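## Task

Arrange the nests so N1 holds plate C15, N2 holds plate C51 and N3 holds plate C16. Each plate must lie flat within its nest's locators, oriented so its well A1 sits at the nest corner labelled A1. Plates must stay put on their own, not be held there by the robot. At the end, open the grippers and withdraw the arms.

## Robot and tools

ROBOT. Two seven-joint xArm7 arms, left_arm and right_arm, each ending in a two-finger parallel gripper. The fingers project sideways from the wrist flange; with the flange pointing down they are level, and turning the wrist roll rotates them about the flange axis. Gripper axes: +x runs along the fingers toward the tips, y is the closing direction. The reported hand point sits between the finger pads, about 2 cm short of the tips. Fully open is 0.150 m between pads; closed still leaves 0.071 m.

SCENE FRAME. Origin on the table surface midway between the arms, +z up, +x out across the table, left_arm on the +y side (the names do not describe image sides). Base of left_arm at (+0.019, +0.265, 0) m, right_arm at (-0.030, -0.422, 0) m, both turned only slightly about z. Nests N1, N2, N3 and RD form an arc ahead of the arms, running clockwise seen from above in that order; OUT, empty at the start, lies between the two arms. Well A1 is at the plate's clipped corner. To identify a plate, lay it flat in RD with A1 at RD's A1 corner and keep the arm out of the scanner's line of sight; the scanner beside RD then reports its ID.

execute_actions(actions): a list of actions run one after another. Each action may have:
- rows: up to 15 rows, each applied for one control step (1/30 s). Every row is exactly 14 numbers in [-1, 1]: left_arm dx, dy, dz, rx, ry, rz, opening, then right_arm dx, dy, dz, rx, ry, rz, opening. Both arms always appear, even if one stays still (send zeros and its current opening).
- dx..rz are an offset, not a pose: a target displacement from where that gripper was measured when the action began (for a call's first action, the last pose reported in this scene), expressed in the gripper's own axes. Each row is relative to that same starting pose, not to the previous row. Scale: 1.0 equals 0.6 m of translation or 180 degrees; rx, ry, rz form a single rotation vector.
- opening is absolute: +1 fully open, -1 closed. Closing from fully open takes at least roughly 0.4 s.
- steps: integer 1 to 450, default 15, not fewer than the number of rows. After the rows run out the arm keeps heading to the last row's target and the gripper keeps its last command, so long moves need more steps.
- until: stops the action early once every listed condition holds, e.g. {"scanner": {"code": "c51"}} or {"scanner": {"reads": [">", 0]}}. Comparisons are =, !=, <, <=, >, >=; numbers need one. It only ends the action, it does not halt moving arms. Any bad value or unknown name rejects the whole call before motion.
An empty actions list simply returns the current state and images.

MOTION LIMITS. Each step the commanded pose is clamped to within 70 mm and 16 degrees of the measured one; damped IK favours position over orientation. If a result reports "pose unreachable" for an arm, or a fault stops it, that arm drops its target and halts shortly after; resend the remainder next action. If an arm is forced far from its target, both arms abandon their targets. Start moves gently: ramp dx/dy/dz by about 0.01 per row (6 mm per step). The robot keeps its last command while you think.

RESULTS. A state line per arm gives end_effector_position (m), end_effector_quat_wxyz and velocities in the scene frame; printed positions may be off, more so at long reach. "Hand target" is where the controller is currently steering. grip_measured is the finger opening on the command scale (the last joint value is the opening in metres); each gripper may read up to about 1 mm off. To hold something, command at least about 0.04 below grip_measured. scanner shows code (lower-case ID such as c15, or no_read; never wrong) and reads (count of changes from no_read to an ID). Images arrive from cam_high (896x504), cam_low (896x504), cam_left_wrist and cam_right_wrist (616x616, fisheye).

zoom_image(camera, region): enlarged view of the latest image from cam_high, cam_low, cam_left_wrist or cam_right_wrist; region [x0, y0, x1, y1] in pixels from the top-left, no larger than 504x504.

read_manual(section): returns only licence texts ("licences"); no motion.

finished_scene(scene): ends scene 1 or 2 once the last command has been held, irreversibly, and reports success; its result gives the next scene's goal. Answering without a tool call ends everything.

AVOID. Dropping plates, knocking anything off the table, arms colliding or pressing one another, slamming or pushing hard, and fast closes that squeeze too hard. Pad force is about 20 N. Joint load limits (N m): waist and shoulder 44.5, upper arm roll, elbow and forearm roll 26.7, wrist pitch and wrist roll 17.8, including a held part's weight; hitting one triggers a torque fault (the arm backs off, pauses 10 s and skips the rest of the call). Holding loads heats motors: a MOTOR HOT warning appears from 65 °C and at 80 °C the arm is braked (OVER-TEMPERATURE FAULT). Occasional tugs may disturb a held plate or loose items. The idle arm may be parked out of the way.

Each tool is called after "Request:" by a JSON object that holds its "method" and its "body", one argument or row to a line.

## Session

Request:
{"method": "execute_actions", "body": {
  "actions": []
}}

Scene clock: 0.00 s.
left_arm: end_effector_position=(+0.5636, +0.5305, +0.2255) grip_measured=+1.00 end_effector_quat_wxyz=(+0.649, -0.308, +0.036, +0.695) end_effector_velocity=(+0.000, +0.000, -0.000) end_effector_angular_velocity=(+0.000, +0.000, -0.001) | right_arm: end_effector_position=(+0.4135, -0.5163, +0.1191) grip_measured=+0.99 end_effector_quat_wxyz=(-0.125, -0.608, +0.176, +0.764) end_effector_velocity=(-0.000, +0.000, +0.000) end_effector_angular_velocity=(+0.000, -0.000, +0.000)
Joint positions: left_arm=[ 0.272  0.253 -0.076  1.252 -0.751  0.897 -0.859  0.15 ] | right_arm=[-0.135  0.039 -0.025  0.769 -3.058  0.642 -0.499  0.15 ]
Joint velocities: left_arm=[ 0.     0.     0.    -0.    -0.     0.     0.001  0.   ] | right_arm=[ 0.    -0.001 -0.    -0.    -0.    -0.001  0.001  0.   ]
Hand target (left_arm): +0.564, +0.530, +0.226; +0.649, -0.308, +0.036, +0.695
Hand target (right_arm): +0.413, -0.516, +0.119; -0.125, -0.608, +0.176, +0.764
scanner: code=no_read reads=0

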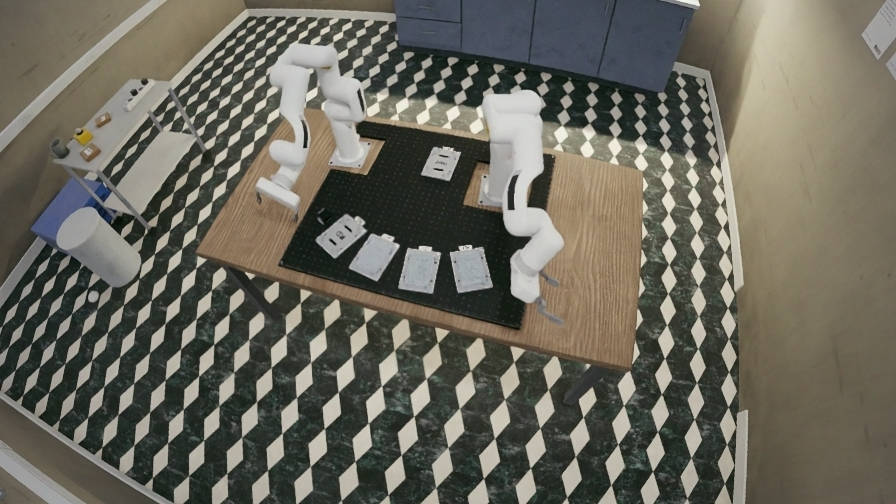

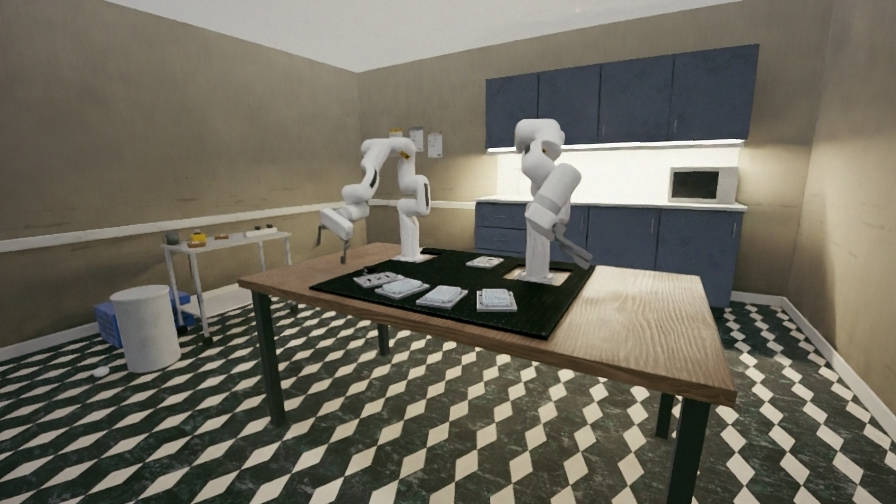

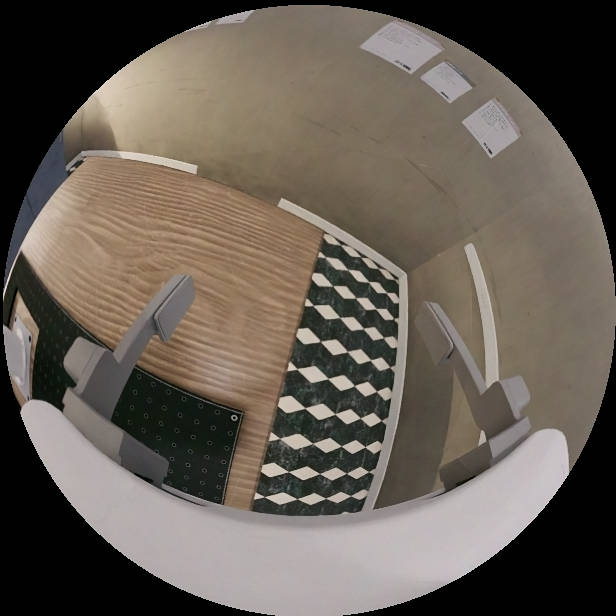

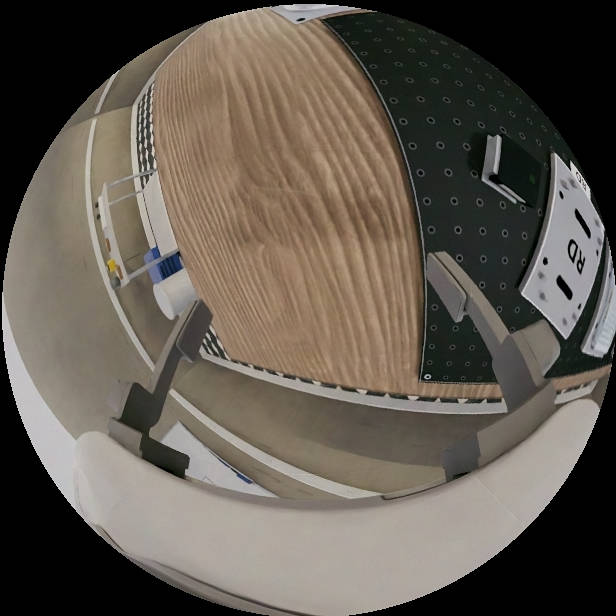

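Request:
{"method": "zoom_image", "body": {
  "camera": "cam_high",
  "region": [300, 130, 520, 310]
}}

Request:
{"method": "zoom_image", "body": {
  "camera": "cam_low",
  "region": [340, 250, 540, 325]
}}

Region (300, 130, 520, 310) of cam_high's 896x504 image, scaled by 2.291, with more detail than that image has; it fills the top 412 rows of this view, and the rest is white.

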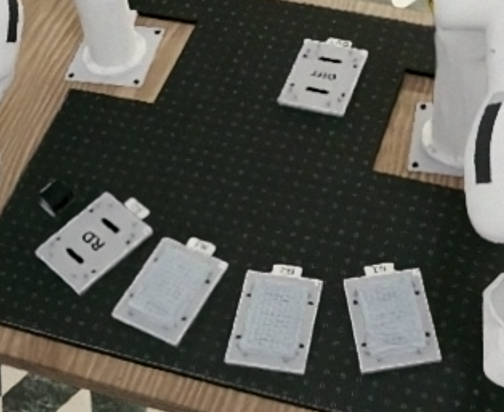

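Region (340, 250, 540, 325) of cam_low's 896x504 image, scaled by 2.520, with more detail than that image has; it fills the top 189 rows of this view, and the rest is white.

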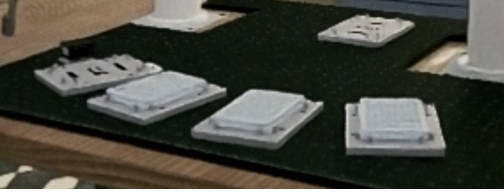

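Request:
{"method": "execute_actions", "body": {
  "actions": [
    {"rows": [[-0.026,0.030,-0.015,0.013,-0.005,-0.025,0,-0.029,-0.031,0.010,-0.037,0.006,0.043,0],[-0.052,0.060,-0.031,0.027,-0.009,-0.049,0,-0.058,-0.061,0.020,-0.073,0.011,0.087,0],[-0.078,0.090,-0.046,0.040,-0.014,-0.074,0,-0.086,-0.092,0.031,-0.110,0.017,0.130,0],[-0.104,0.120,-0.062,0.054,-0.019,-0.099,0,-0.115,-0.123,0.041,-0.147,0.022,0.174,0],[-0.130,0.150,-0.077,0.067,-0.023,-0.123,0,-0.144,-0.154,0.051,-0.183,0.028,0.217,0],[-0.156,0.180,-0.093,0.080,-0.028,-0.148,0,-0.173,-0.184,0.061,-0.220,0.033,0.260,0],[-0.182,0.210,-0.108,0.094,-0.033,-0.172,0,-0.201,-0.215,0.071,-0.257,0.039,0.304,0],[-0.208,0.240,-0.124,0.107,-0.037,-0.197,0,-0.230,-0.246,0.081,-0.293,0.045,0.347,0],[-0.234,0.270,-0.139,0.121,-0.042,-0.222,0,-0.259,-0.276,0.092,-0.330,0.050,0.391,0],[-0.260,0.300,-0.155,0.134,-0.047,-0.246,0,-0.288,-0.307,0.102,-0.367,0.056,0.434,0],[-0.286,0.330,-0.170,0.148,-0.051,-0.271,0,-0.316,-0.338,0.112,-0.403,0.061,0.478,0],[-0.312,0.360,-0.186,0.161,-0.056,-0.296,0,-0.345,-0.369,0.122,-0.440,0.067,0.521,0],[-0.338,0.390,-0.201,0.174,-0.061,-0.320,0,-0.374,-0.399,0.132,-0.476,0.072,0.564,0],[-0.364,0.420,-0.216,0.188,-0.065,-0.345,0,-0.403,-0.430,0.143,-0.513,0.078,0.608,0],[-0.3904,0.4500,-0.2319,0.2012,-0.0699,-0.3695,0,-0.4314,-0.4608,0.1528,-0.5498,0.0836,0.6512,0]], "steps": 70}
  ]
}}

Scene clock: 3.63 s.
left_arm: end_effector_position=(+0.3604, +0.2213, +0.1289) grip_measured=+0.00 end_effector_quat_wxyz=(+0.976, +0.002, +0.000, +0.217) end_effector_velocity=(+0.000, -0.001, +0.000) end_effector_angular_velocity=(+0.000, -0.001, -0.003) | right_arm: end_effector_position=(+0.3902, -0.1501, +0.2511) grip_measured=+0.00 end_effector_quat_wxyz=(+0.992, +0.001, -0.000, -0.130) end_effector_velocity=(-0.000, -0.000, -0.000) end_effector_angular_velocity=(-0.000, +0.001, -0.001)
Joint positions: left_arm=[-0.217 -0.367 -0.543  0.078 -0.445  0.439 -0.632  0.11 ] | right_arm=[ 0.305  0.448  0.6    1.383 -3.432 -1.023 -1.777  0.11 ]
Joint velocities: left_arm=[-0.002 -0.001 -0.    -0.     0.     0.     0.    -0.   ] | right_arm=[-0.     0.    -0.     0.     0.001 -0.001  0.001 -0.   ]
Hand target (left_arm): +0.360, +0.221, +0.129; +0.976, +0.002, +0.000, +0.217
Hand target (right_arm): +0.390, -0.150, +0.251; +0.992, +0.001, -0.000, -0.130
Off the commanded pose (left_arm): 0.002 m, 0 deg.
Off the commanded pose (right_arm): 0.001 m, 0 deg.
scanner: code=no_read reads=0

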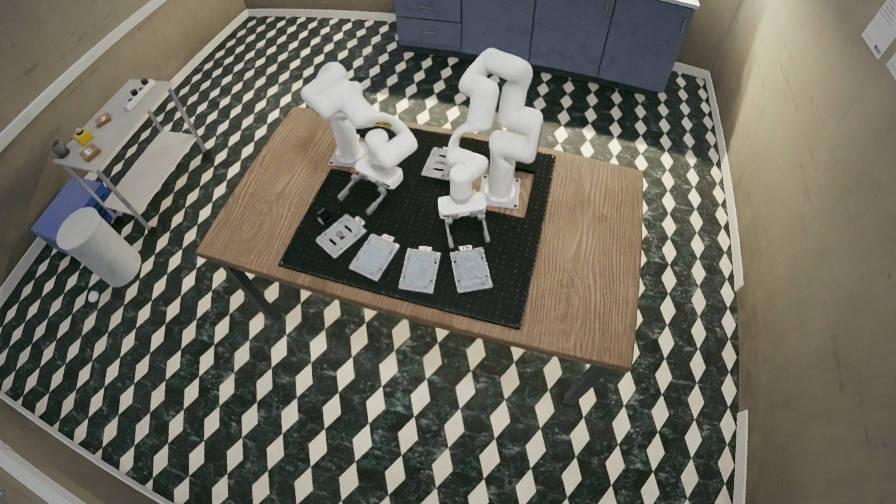

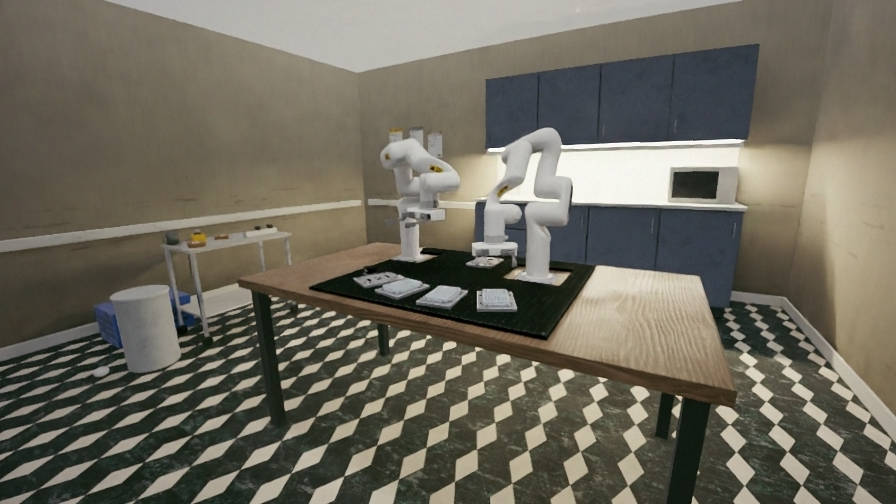

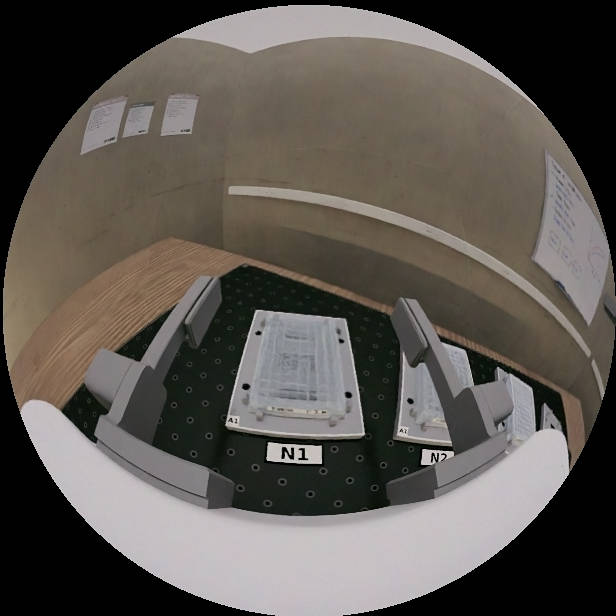

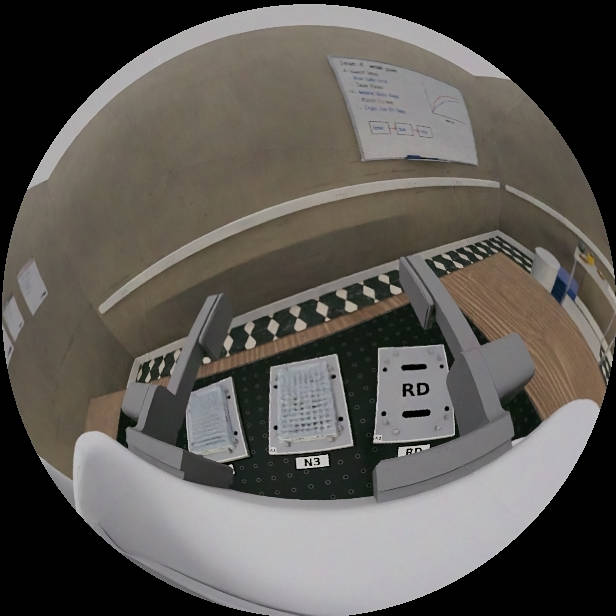

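Request:
{"method": "zoom_image", "body": {
  "camera": "cam_left_wrist",
  "region": [215, 300, 375, 450]
}}

Request:
{"method": "zoom_image", "body": {
  "camera": "cam_right_wrist",
  "region": [170, 340, 370, 480]
}}

Region (215, 300, 375, 450) of cam_left_wrist's 616x616 image, scaled by 3.150, with more detail than that image has; it fills the top 472 rows of this view, and the rest is white.

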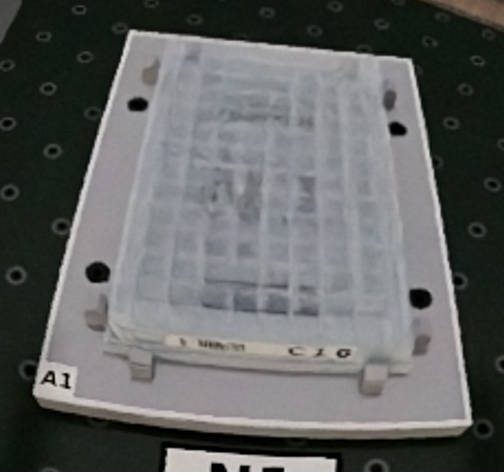

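Region (170, 340, 370, 480) of cam_right_wrist's 616x616 image, scaled by 2.520, with more detail than that image has; it fills the top 353 rows of this view, and the rest is white.

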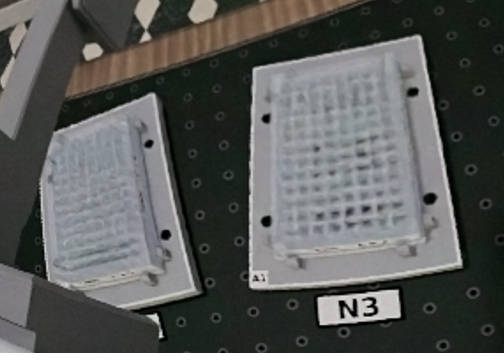

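Request:
{"method": "execute_actions", "body": {
  "actions": [
    {"rows": [[0,0,0,0,0,0,0,0,0.005,-0.02,0,0,0,0],[0,0,0,0,0,0,0,0,0.010,-0.045,0,0,0,0],[0,0,0,0,0,0,0,0,0.015,-0.07,0,0,0,0],[0,0,0,0,0,0,0,0,0.020,-0.095,0,0,0,0],[0,0,0,0,0,0,0,0,0.025,-0.12,0,0,0,0],[0,0,0,0,0,0,0,0,0.030,-0.145,0,0,0,0],[0,0,0,0,0,0,0,0,0.035,-0.17,0,0,0,0],[0,0,0,0,0,0,0,0,0.040,-0.195,0,0,0,0],[0,0,0,0,0,0,0,0,0.045,-0.21,0,0,0,0],[0,0,0,0,0,0,0,0,0.05,-0.217,0,0,0,0]], "steps": 22}
  ]
}}

Request:
{"method": "zoom_image", "body": {
  "camera": "cam_right_wrist",
  "region": [100, 280, 420, 480]
}}

Scene clock: 4.67 s.
left_arm: end_effector_position=(+0.3604, +0.2213, +0.1289) grip_measured=+0.00 end_effector_quat_wxyz=(+0.976, +0.002, +0.000, +0.217) end_effector_velocity=(+0.000, +0.000, -0.000) end_effector_angular_velocity=(-0.000, +0.000, +0.000) | right_arm: end_effector_position=(+0.3987, -0.1208, +0.1220) grip_measured=+0.00 end_effector_quat_wxyz=(+0.991, +0.001, -0.001, -0.130) end_effector_velocity=(-0.002, -0.002, -0.006) end_effector_angular_velocity=(-0.009, +0.009, +0.001)
Joint positions: left_arm=[-0.217 -0.367 -0.543  0.078 -0.445  0.439 -0.632  0.11 ] | right_arm=[ 0.449  0.731  0.502  1.422 -3.603 -0.807 -1.621  0.111]
Joint velocities: left_arm=[ 0.  0. -0.  0.  0. -0. -0. -0.] | right_arm=[ 0.002  0.009 -0.003 -0.006 -0.001  0.002  0.     0.   ]
Hand target (left_arm): +0.360, +0.221, +0.129; +0.976, +0.002, +0.000, +0.217
Hand target (right_arm): +0.398, -0.121, +0.121; +0.992, +0.001, -0.000, -0.130
Off the commanded pose (left_arm): 0.000 m, 0 deg.
Off the commanded pose (right_arm): 0.001 m, 0 deg.
scanner: code=no_read reads=0

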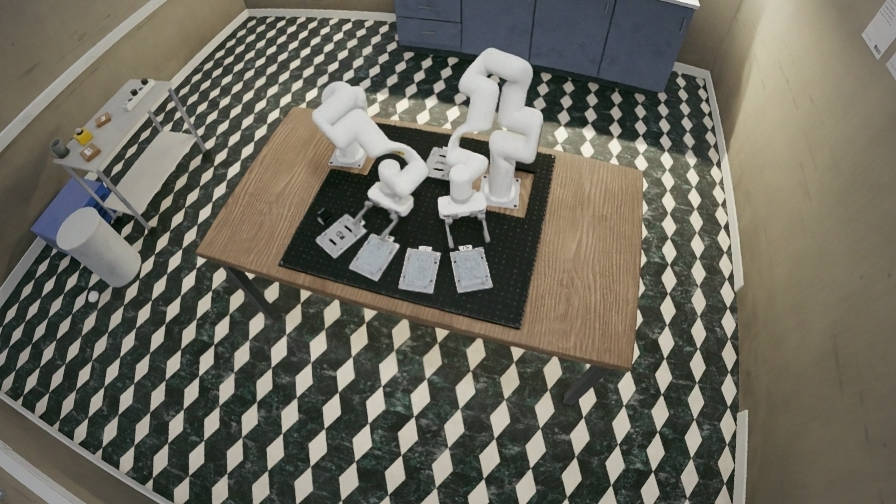

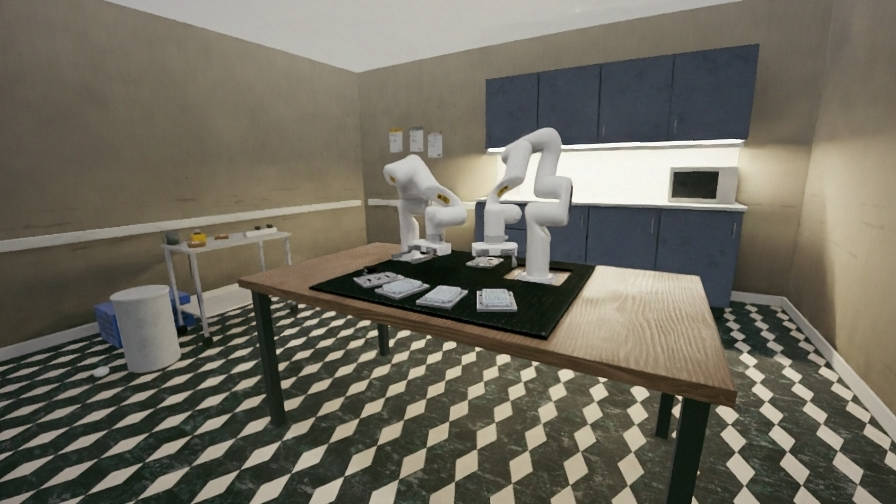

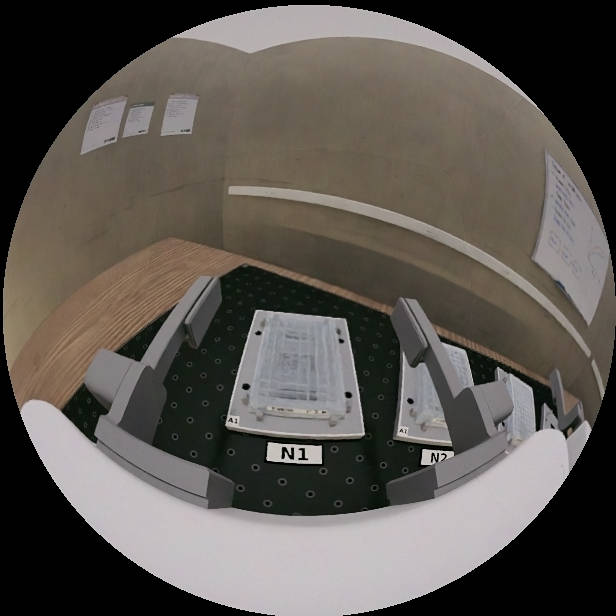

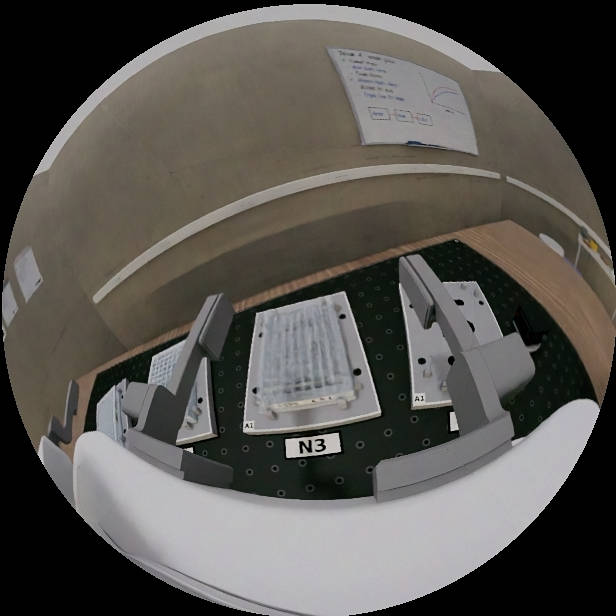

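Region (100, 280, 420, 480) of cam_right_wrist's 616x616 image, scaled by 1.575, with more detail than that image has; it fills the top 315 rows of this view, and the rest is white.

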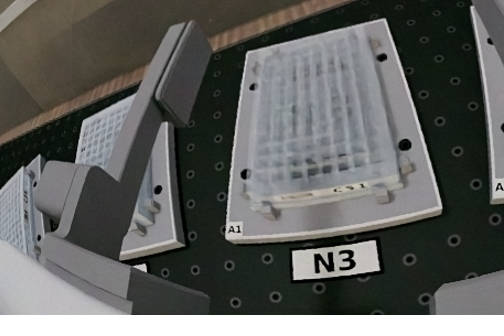

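Request:
{"method": "zoom_image", "body": {
  "camera": "cam_right_wrist",
  "region": [240, 360, 390, 440]
}}

Request:
{"method": "zoom_image", "body": {
  "camera": "cam_left_wrist",
  "region": [250, 390, 350, 430]
}}

Request:
{"method": "zoom_image", "body": {
  "camera": "cam_left_wrist",
  "region": [385, 330, 545, 460]
}}

Region (240, 360, 390, 440) of cam_right_wrist's 616x616 image, scaled by 3.360, with more detail than that image has; it fills the top 269 rows of this view, and the rest is white.

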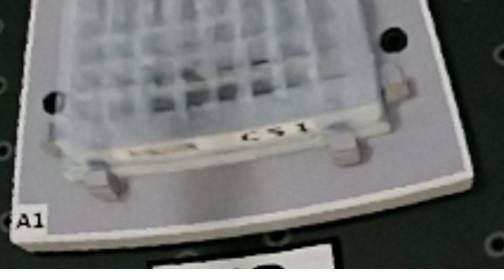

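Region (250, 390, 350, 430) of cam_left_wrist's 616x616 image, scaled by 5.040, with more detail than that image has; it fills the top 202 rows of this view, and the rest is white.

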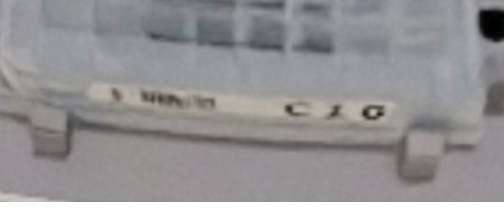

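Region (385, 330, 545, 460) of cam_left_wrist's 616x616 image, scaled by 3.150, with more detail than that image has; it fills the top 410 rows of this view, and the rest is white.

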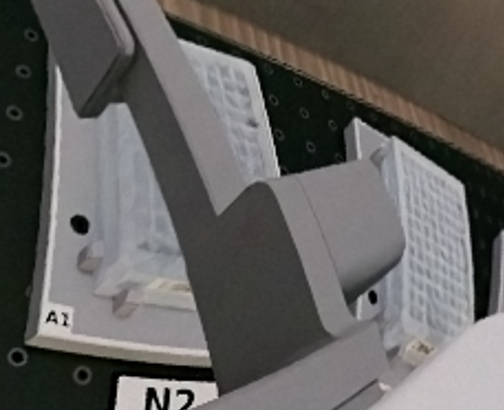

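Request:
{"method": "execute_actions", "body": {
  "actions": [
    {"rows": [[0.010,0,-0.012,0,0,0,0,0.010,0,-0.011,0,0,0,0],[0.022,0,-0.027,0,0,0,0,0.022,0,-0.024,0,0,0,0],[0.035,0,-0.042,0,0,0,0,0.035,0,-0.038,0,0,0,0],[0.048,0,-0.058,0,0,0,0,0.048,0,-0.052,0,0,0,0],[0.061,0,-0.074,0,0,0,0,0.061,0,-0.066,0,0,0,0],[0.074,0,-0.090,0,0,0,0,0.074,0,-0.080,0,0,0,0],[0.084,0,-0.101,0,0,0,0,0.084,0,-0.090,0,0,0,0],[0.090,0,-0.1065,0,0,0,0,0.090,0,-0.095,0,0,0,0]], "steps": 20}
  ]
}}

Scene clock: 8.17 s.
left_arm: end_effector_position=(+0.4085, +0.2434, +0.0660) grip_measured=+0.00 end_effector_quat_wxyz=(+0.977, -0.015, +0.013, +0.213) end_effector_velocity=(+0.007, -0.005, +0.004) end_effector_angular_velocity=(+0.123, -0.043, +0.009) | right_arm: end_effector_position=(+0.4507, -0.1339, +0.0657) grip_measured=+0.00 end_effector_quat_wxyz=(+0.992, +0.002, -0.001, -0.130) end_effector_velocity=(+0.004, -0.009, -0.004) end_effector_angular_velocity=(-0.014, -0.000, -0.011)
Joint positions: left_arm=[-0.083  0.121 -0.335  0.203  0.005  0.097 -0.722  0.111] | right_arm=[ 0.401  0.915  0.459  1.571 -3.665 -0.776 -1.706  0.111]
Joint velocities: left_arm=[-0.602  0.053  0.703  0.036  0.7   -0.044 -0.607 -0.   ] | right_arm=[-0.007  0.007 -0.012 -0.001 -0.004 -0.001 -0.001  0.   ]
Hand target (left_arm): +0.409, +0.244, +0.066; +0.977, -0.010, +0.011, +0.215
Hand target (right_arm): +0.451, -0.135, +0.065; +0.991, +0.002, -0.001, -0.130
Off the commanded pose (left_arm): 0.002 m, 3 deg.
Off the commanded pose (right_arm): 0.001 m, 0 deg.
scanner: code=no_read reads=0

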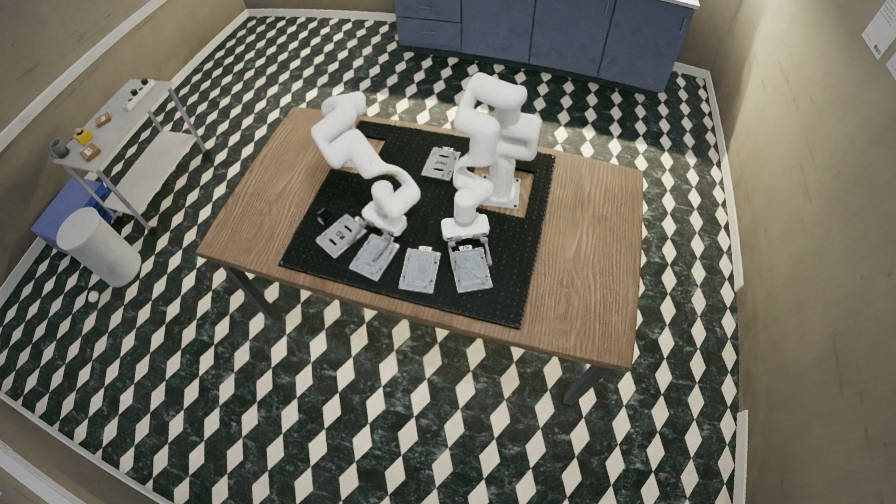

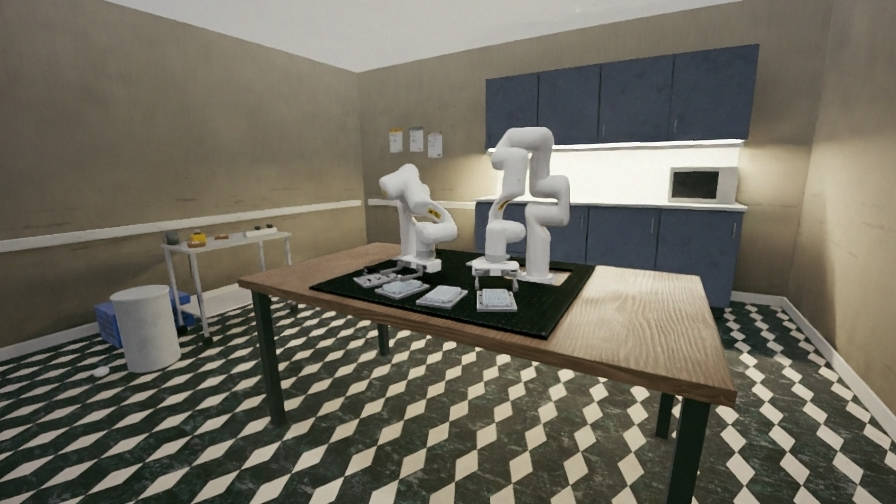

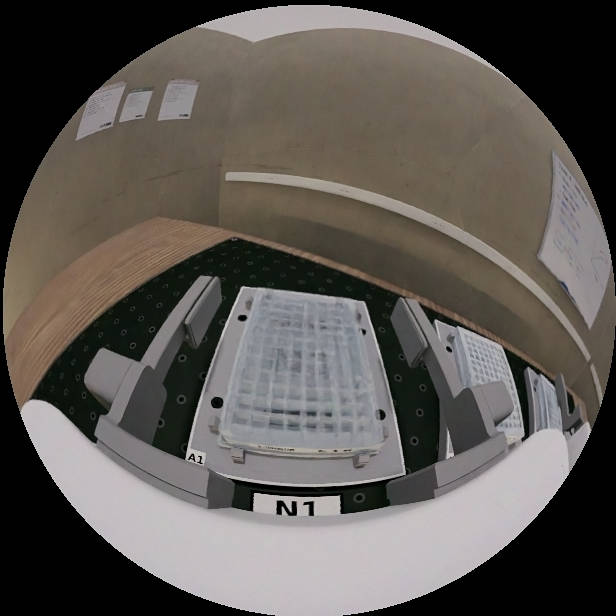

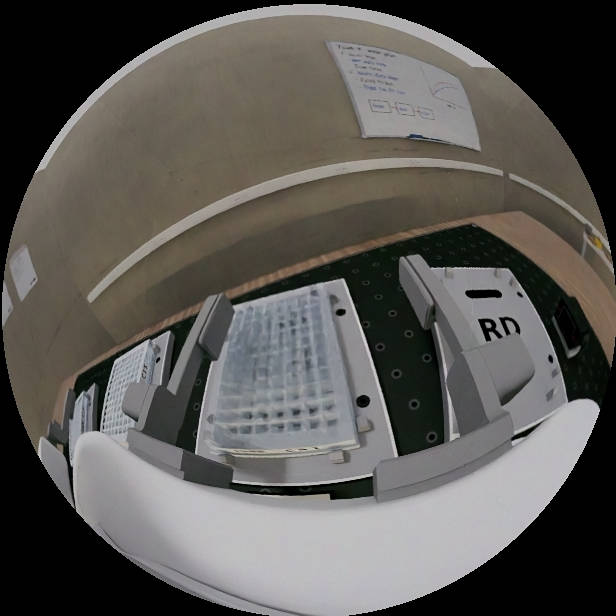

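Request:
{"method": "execute_actions", "body": {
  "actions": [
    {"rows": [[0.002,0.001,-0.004,0.002,-0.003,0.0005,0,0,0.008,0,0,0,0,0],[0.004,0.002,-0.010,0.004,-0.005,0.001,0,0,0.018,0,0,0,0,0],[0.006,0.003,-0.017,0.006,-0.008,0.0015,0,0,0.028,0,0,0,0,0],[0.008,0.004,-0.024,0.0075,-0.0101,0.0022,0,0,0.038,0,0,0,0,0],[0.010,0.005,-0.031,0.0075,-0.0101,0.0022,0,0,0.047,0,0,0,0,0],[0.010,0.005,-0.036,0.0075,-0.0101,0.0022,0,0,0.053,0,0,0,0,0],[0.010,0.005,-0.039,0.0075,-0.0101,0.0022,0,0,0.055,0,0,0,0,0]], "steps": 20}
  ]
}}

Scene clock: 9.27 s.
left_arm: end_effector_position=(+0.4124, +0.2476, +0.0426) grip_measured=+0.00 end_effector_quat_wxyz=(+0.976, -0.001, +0.001, +0.216) end_effector_velocity=(+0.000, +0.002, -0.000) end_effector_angular_velocity=(+0.009, -0.007, +0.007) | right_arm: end_effector_position=(+0.4594, -0.1024, +0.0659) grip_measured=+0.00 end_effector_quat_wxyz=(+0.991, +0.002, -0.001, -0.130) end_effector_velocity=(-0.001, +0.002, -0.000) end_effector_angular_velocity=(+0.002, +0.001, +0.004)
Joint positions: left_arm=[-0.397  0.278  0.017  0.242  0.18  -0.036 -0.868  0.11 ] | right_arm=[ 0.453  1.008  0.471  1.747 -3.671 -0.861 -1.707  0.11 ]
Joint velocities: left_arm=[-0.049  0.011  0.045  0.001 -0.005 -0.015 -0.007  0.   ] | right_arm=[ 0.002  0.001  0.002  0.001  0.001  0.001 -0.001 -0.   ]
Hand target (left_arm): +0.412, +0.248, +0.042; +0.976, -0.000, +0.000, +0.217
Hand target (right_arm): +0.459, -0.102, +0.066; +0.992, +0.002, -0.001, -0.130
Off the commanded pose (left_arm): 0.000 m, 0 deg.
Off the commanded pose (right_arm): 0.000 m, 0 deg.
scanner: code=no_read reads=0

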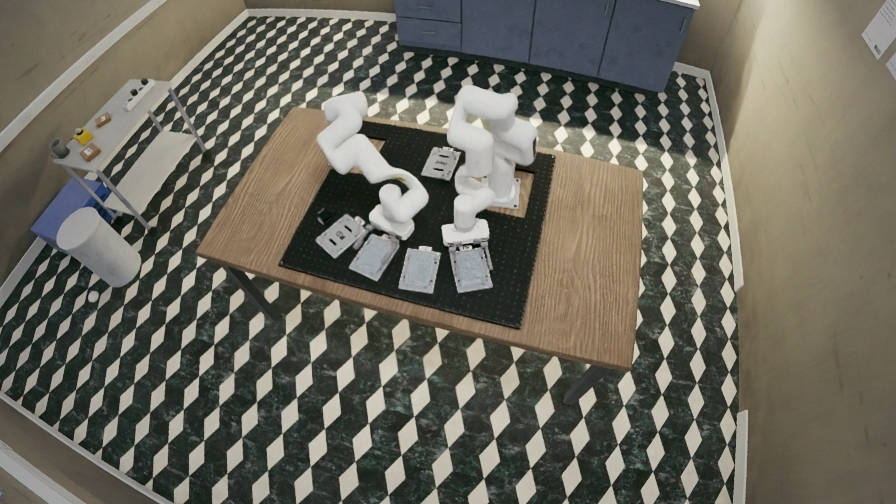

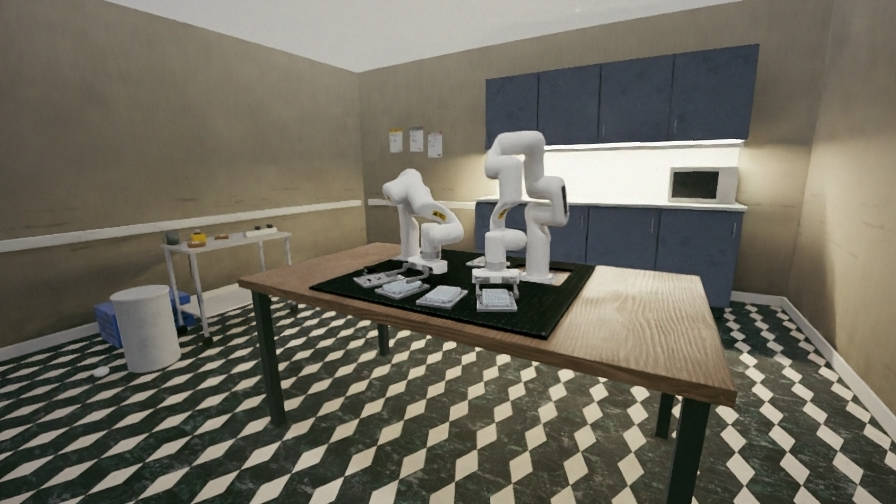

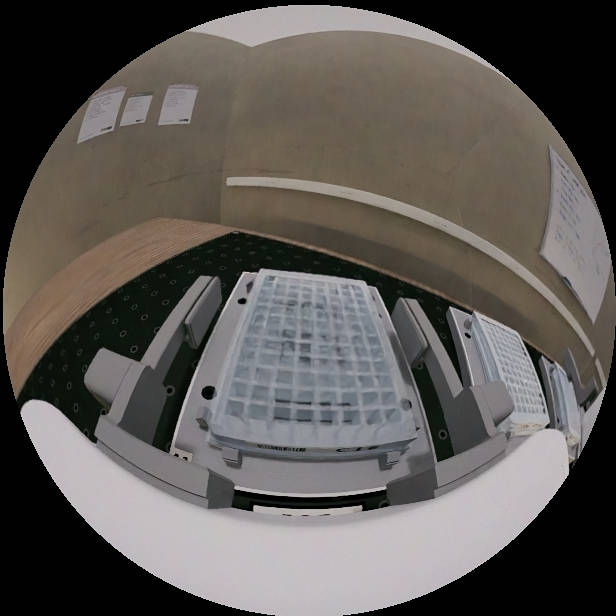

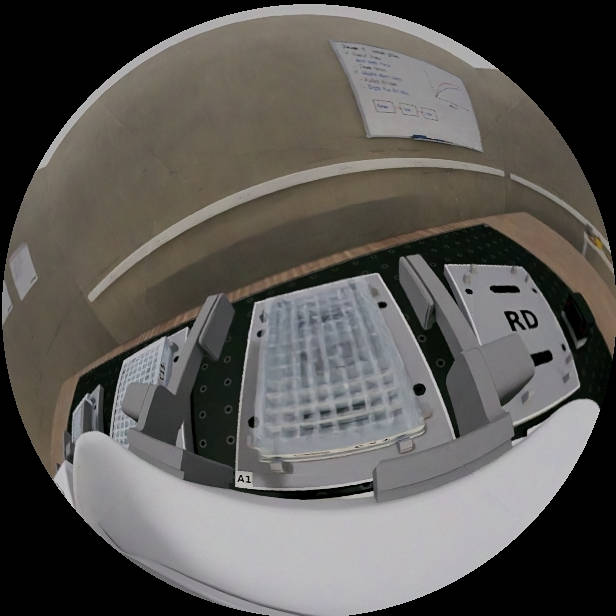

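Request:
{"method": "execute_actions", "body": {
  "actions": [
    {"rows": [[-0.002,-0.001,0,0,0,0,0,0,-0.002,-0.005,0,0,0.005,0],[-0.004,-0.002,0,0,0,0,0,0,-0.004,-0.011,0,0,0.010,0],[-0.005,-0.003,0,0,0,0,0,0,-0.006,-0.017,0,0,0.015,0],[-0.005,-0.003,0,0,0,0,-0.15,0,-0.008,-0.023,0,0,0.019,0],[-0.005,-0.003,0,0,0,0,-0.3,0,-0.008,-0.029,0,0,0.019,0],[-0.005,-0.003,0,0,0,0,-0.45,0,-0.008,-0.034,0,0,0.019,0],[-0.005,-0.003,0,0,0,0,-0.55,0,-0.008,-0.037,0,0,0.019,0],[-0.005,-0.003,0,0,0,0,-0.63,0,-0.008,-0.037,0,0,0.019,0],[-0.005,-0.003,0,0,0,0,-0.70,0,-0.008,-0.037,0,0,0.019,0],[-0.005,-0.003,0,0,0,0,-0.76,0,-0.008,-0.037,0,0,0.019,0],[-0.005,-0.003,0,0,0,0,-0.81,0,-0.008,-0.037,0,0,0.019,0],[-0.005,-0.003,0,0,0,0,-0.85,0,-0.008,-0.037,0,0,0.019,0]], "steps": 20}
  ]
}}

Request:
{"method": "zoom_image", "body": {
  "camera": "cam_high",
  "region": [310, 190, 510, 300]
}}

Scene clock: 10.40 s.
left_arm: end_effector_position=(+0.4109, +0.2441, +0.0429) grip_measured=-0.72 end_effector_quat_wxyz=(+0.976, -0.001, +0.000, +0.216) end_effector_velocity=(-0.001, +0.001, -0.001) end_effector_angular_velocity=(+0.001, +0.002, +0.002) | right_arm: end_effector_position=(+0.4583, -0.1068, +0.0438) grip_measured=+0.00 end_effector_quat_wxyz=(+0.995, +0.002, -0.001, -0.101) end_effector_velocity=(-0.000, -0.001, -0.001) end_effector_angular_velocity=(-0.002, +0.002, -0.001)
Joint positions: left_arm=[-0.412  0.276  0.018  0.24   0.175 -0.038 -0.877  0.082] | right_arm=[ 0.436  1.016  0.463  1.685 -3.7   -0.797 -1.745  0.111]
Joint velocities: left_arm=[ 0.     0.002  0.001 -0.001 -0.001  0.     0.001  0.   ] | right_arm=[-0.     0.001 -0.001 -0.002  0.001  0.     0.     0.   ]
Hand target (left_arm): +0.410, +0.245, +0.043; +0.976, -0.001, +0.001, +0.216
Hand target (right_arm): +0.458, -0.107, +0.044; +0.995, +0.002, -0.001, -0.100
Off the commanded pose (left_arm): 0.001 m, 0 deg.
Off the commanded pose (right_arm): 0.000 m, 0 deg.
scanner: code=no_read reads=0

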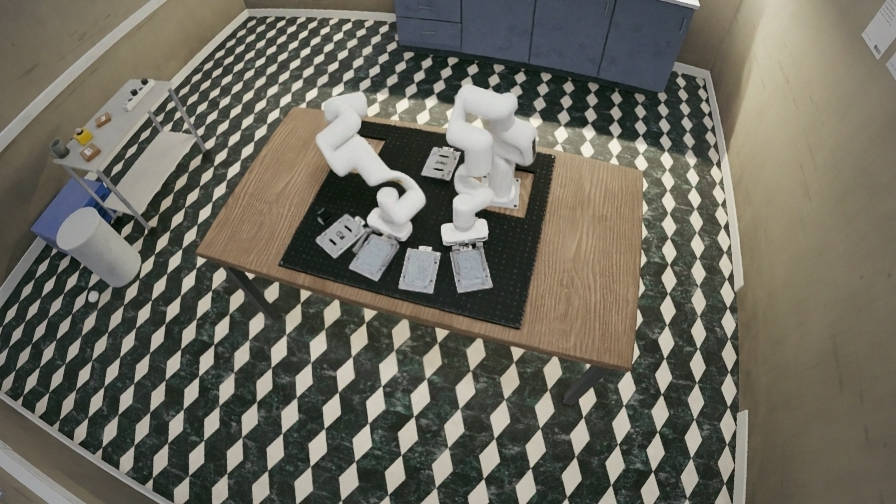

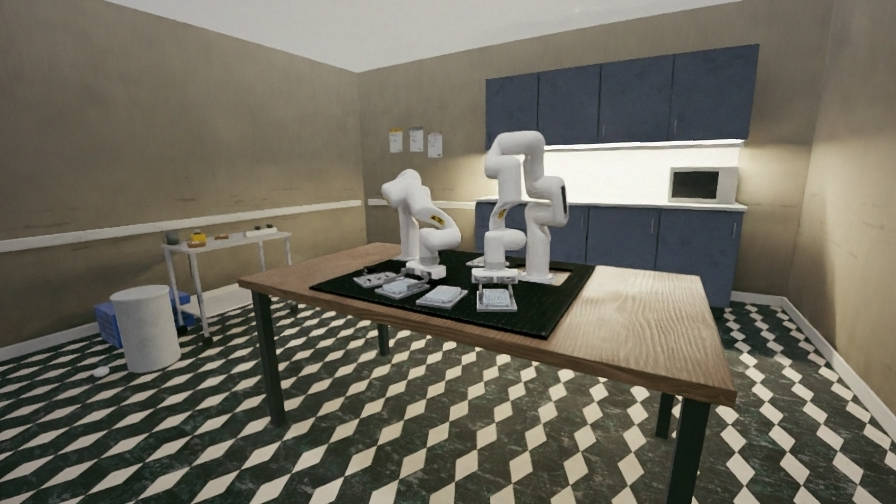

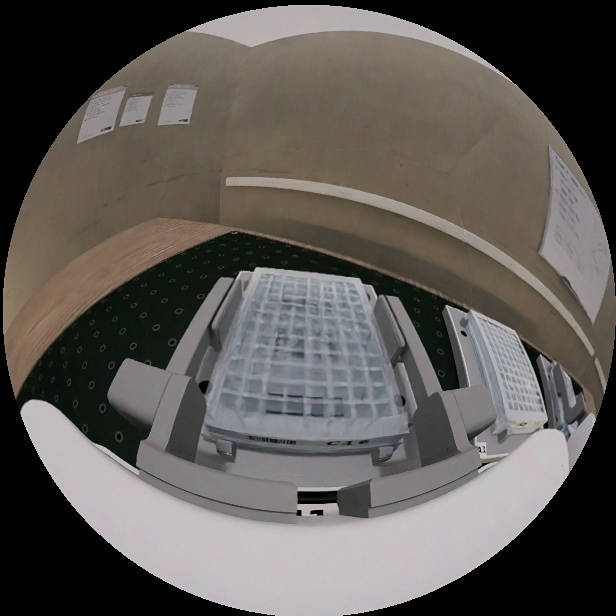

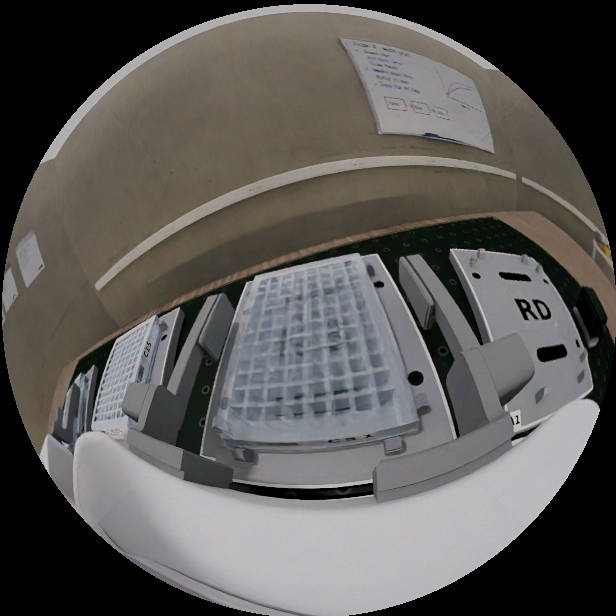

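Region (310, 190, 510, 300) of cam_high's 896x504 image, scaled by 2.520, with more detail than that image has; it fills the top 277 rows of this view, and the rest is white.

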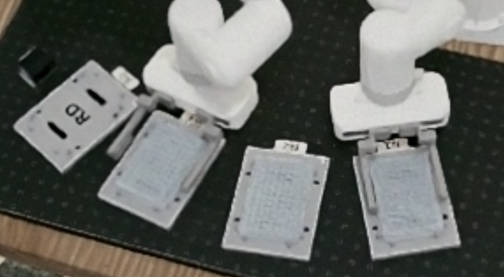

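Request:
{"method": "execute_actions", "body": {
  "actions": [
    {"rows": [[0,0,0.004,0,0,0,-0.85,0,0.003,0,0,0,0,0],[0,0,0.010,0,0,0,-0.85,0,0.006,0,0,0,0,0],[0,0,0.020,0,0,0,-0.85,0,0.009,0,0,0,0,0],[0,0,0.032,0,0,0,-0.85,0,0.010,0,0,0,0,0],[0,0,0.046,0,0,0,-0.85,0,0.010,0,0,0,0,-0.15],[0,0,0.060,0,0,0,-0.85,0,0.010,0,0,0,0,-0.3],[0,0,0.074,0,0,0,-0.85,0,0.010,0,0,0,0,-0.42],[0,0,0.088,0,0,0,-0.85,0,0.010,0,0,0,0,-0.5],[0,0,0.100,0,0,0,-0.85,0,0.010,0,0,0,0,-0.57],[0,0,0.110,0,0,0,-0.85,0,0.010,0,0,0,0,-0.64],[0,0,0.116,0,0,0,-0.85,0,0.010,0,0,0,0,-0.70],[0,0,0.12,0,0,0,-0.85,0,0.010,0,0,0,0,-0.75],[0,0,0.12,0,0,0,-0.85,0,0.010,0,0,0,0,-0.80]], "steps": 22}
  ]
}}

Scene clock: 11.37 s.
left_arm: end_effector_position=(+0.4104, +0.2445, +0.1141) grip_measured=-0.72 end_effector_quat_wxyz=(+0.976, -0.000, -0.000, +0.216) end_effector_velocity=(-0.000, +0.002, -0.001) end_effector_angular_velocity=(-0.012, +0.026, -0.004) | right_arm: end_effector_position=(+0.4596, -0.1023, +0.0436) grip_measured=-0.72 end_effector_quat_wxyz=(+0.995, +0.001, -0.001, -0.102) end_effector_velocity=(+0.000, +0.001, +0.001) end_effector_angular_velocity=(+0.004, -0.002, -0.001)
Joint positions: left_arm=[-0.417 -0.118 -0.029  0.185 -0.012  0.303 -0.742  0.082] | right_arm=[ 0.445  1.033  0.465  1.716 -3.7   -0.814 -1.745  0.082]
Joint velocities: left_arm=[-0.02  -0.021  0.026  0.004 -0.057  0.047  0.064  0.   ] | right_arm=[-0.    -0.001  0.001  0.002  0.001  0.002 -0.     0.   ]
Hand target (left_arm): +0.411, +0.244, +0.115; +0.976, -0.001, -0.000, +0.216
Hand target (right_arm): +0.459, -0.101, +0.044; +0.995, +0.002, -0.001, -0.101
Off the commanded pose (left_arm): 0.001 m, 0 deg.
Off the commanded pose (right_arm): 0.001 m, 0 deg.
scanner: code=no_read reads=0

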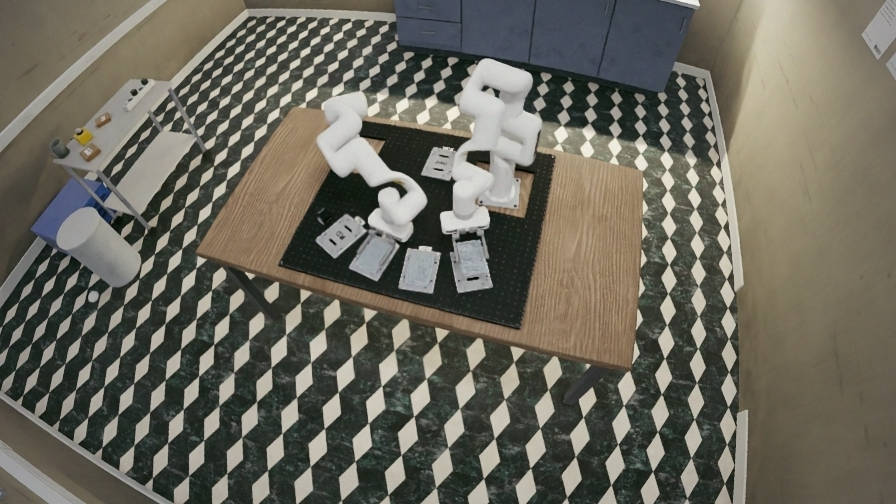

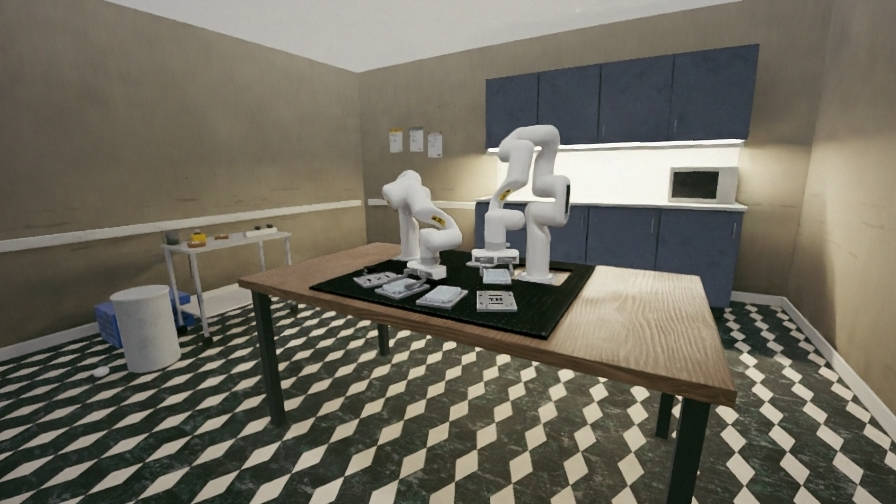

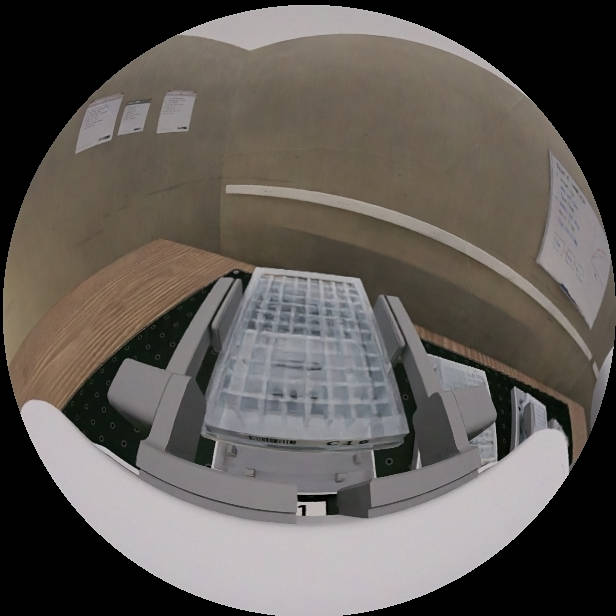

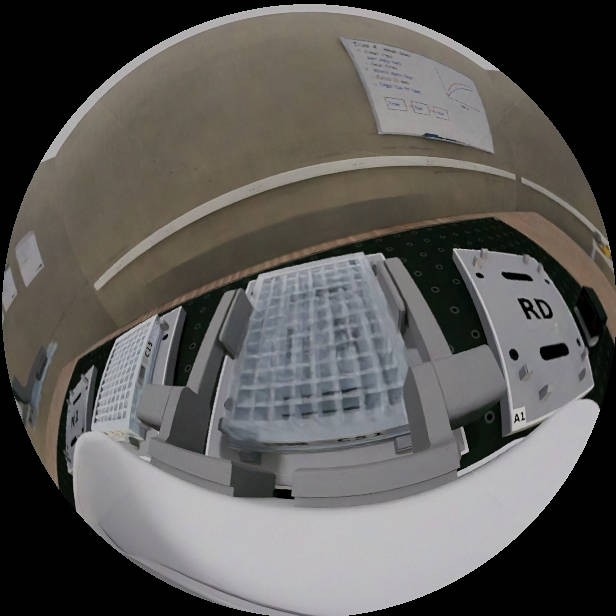

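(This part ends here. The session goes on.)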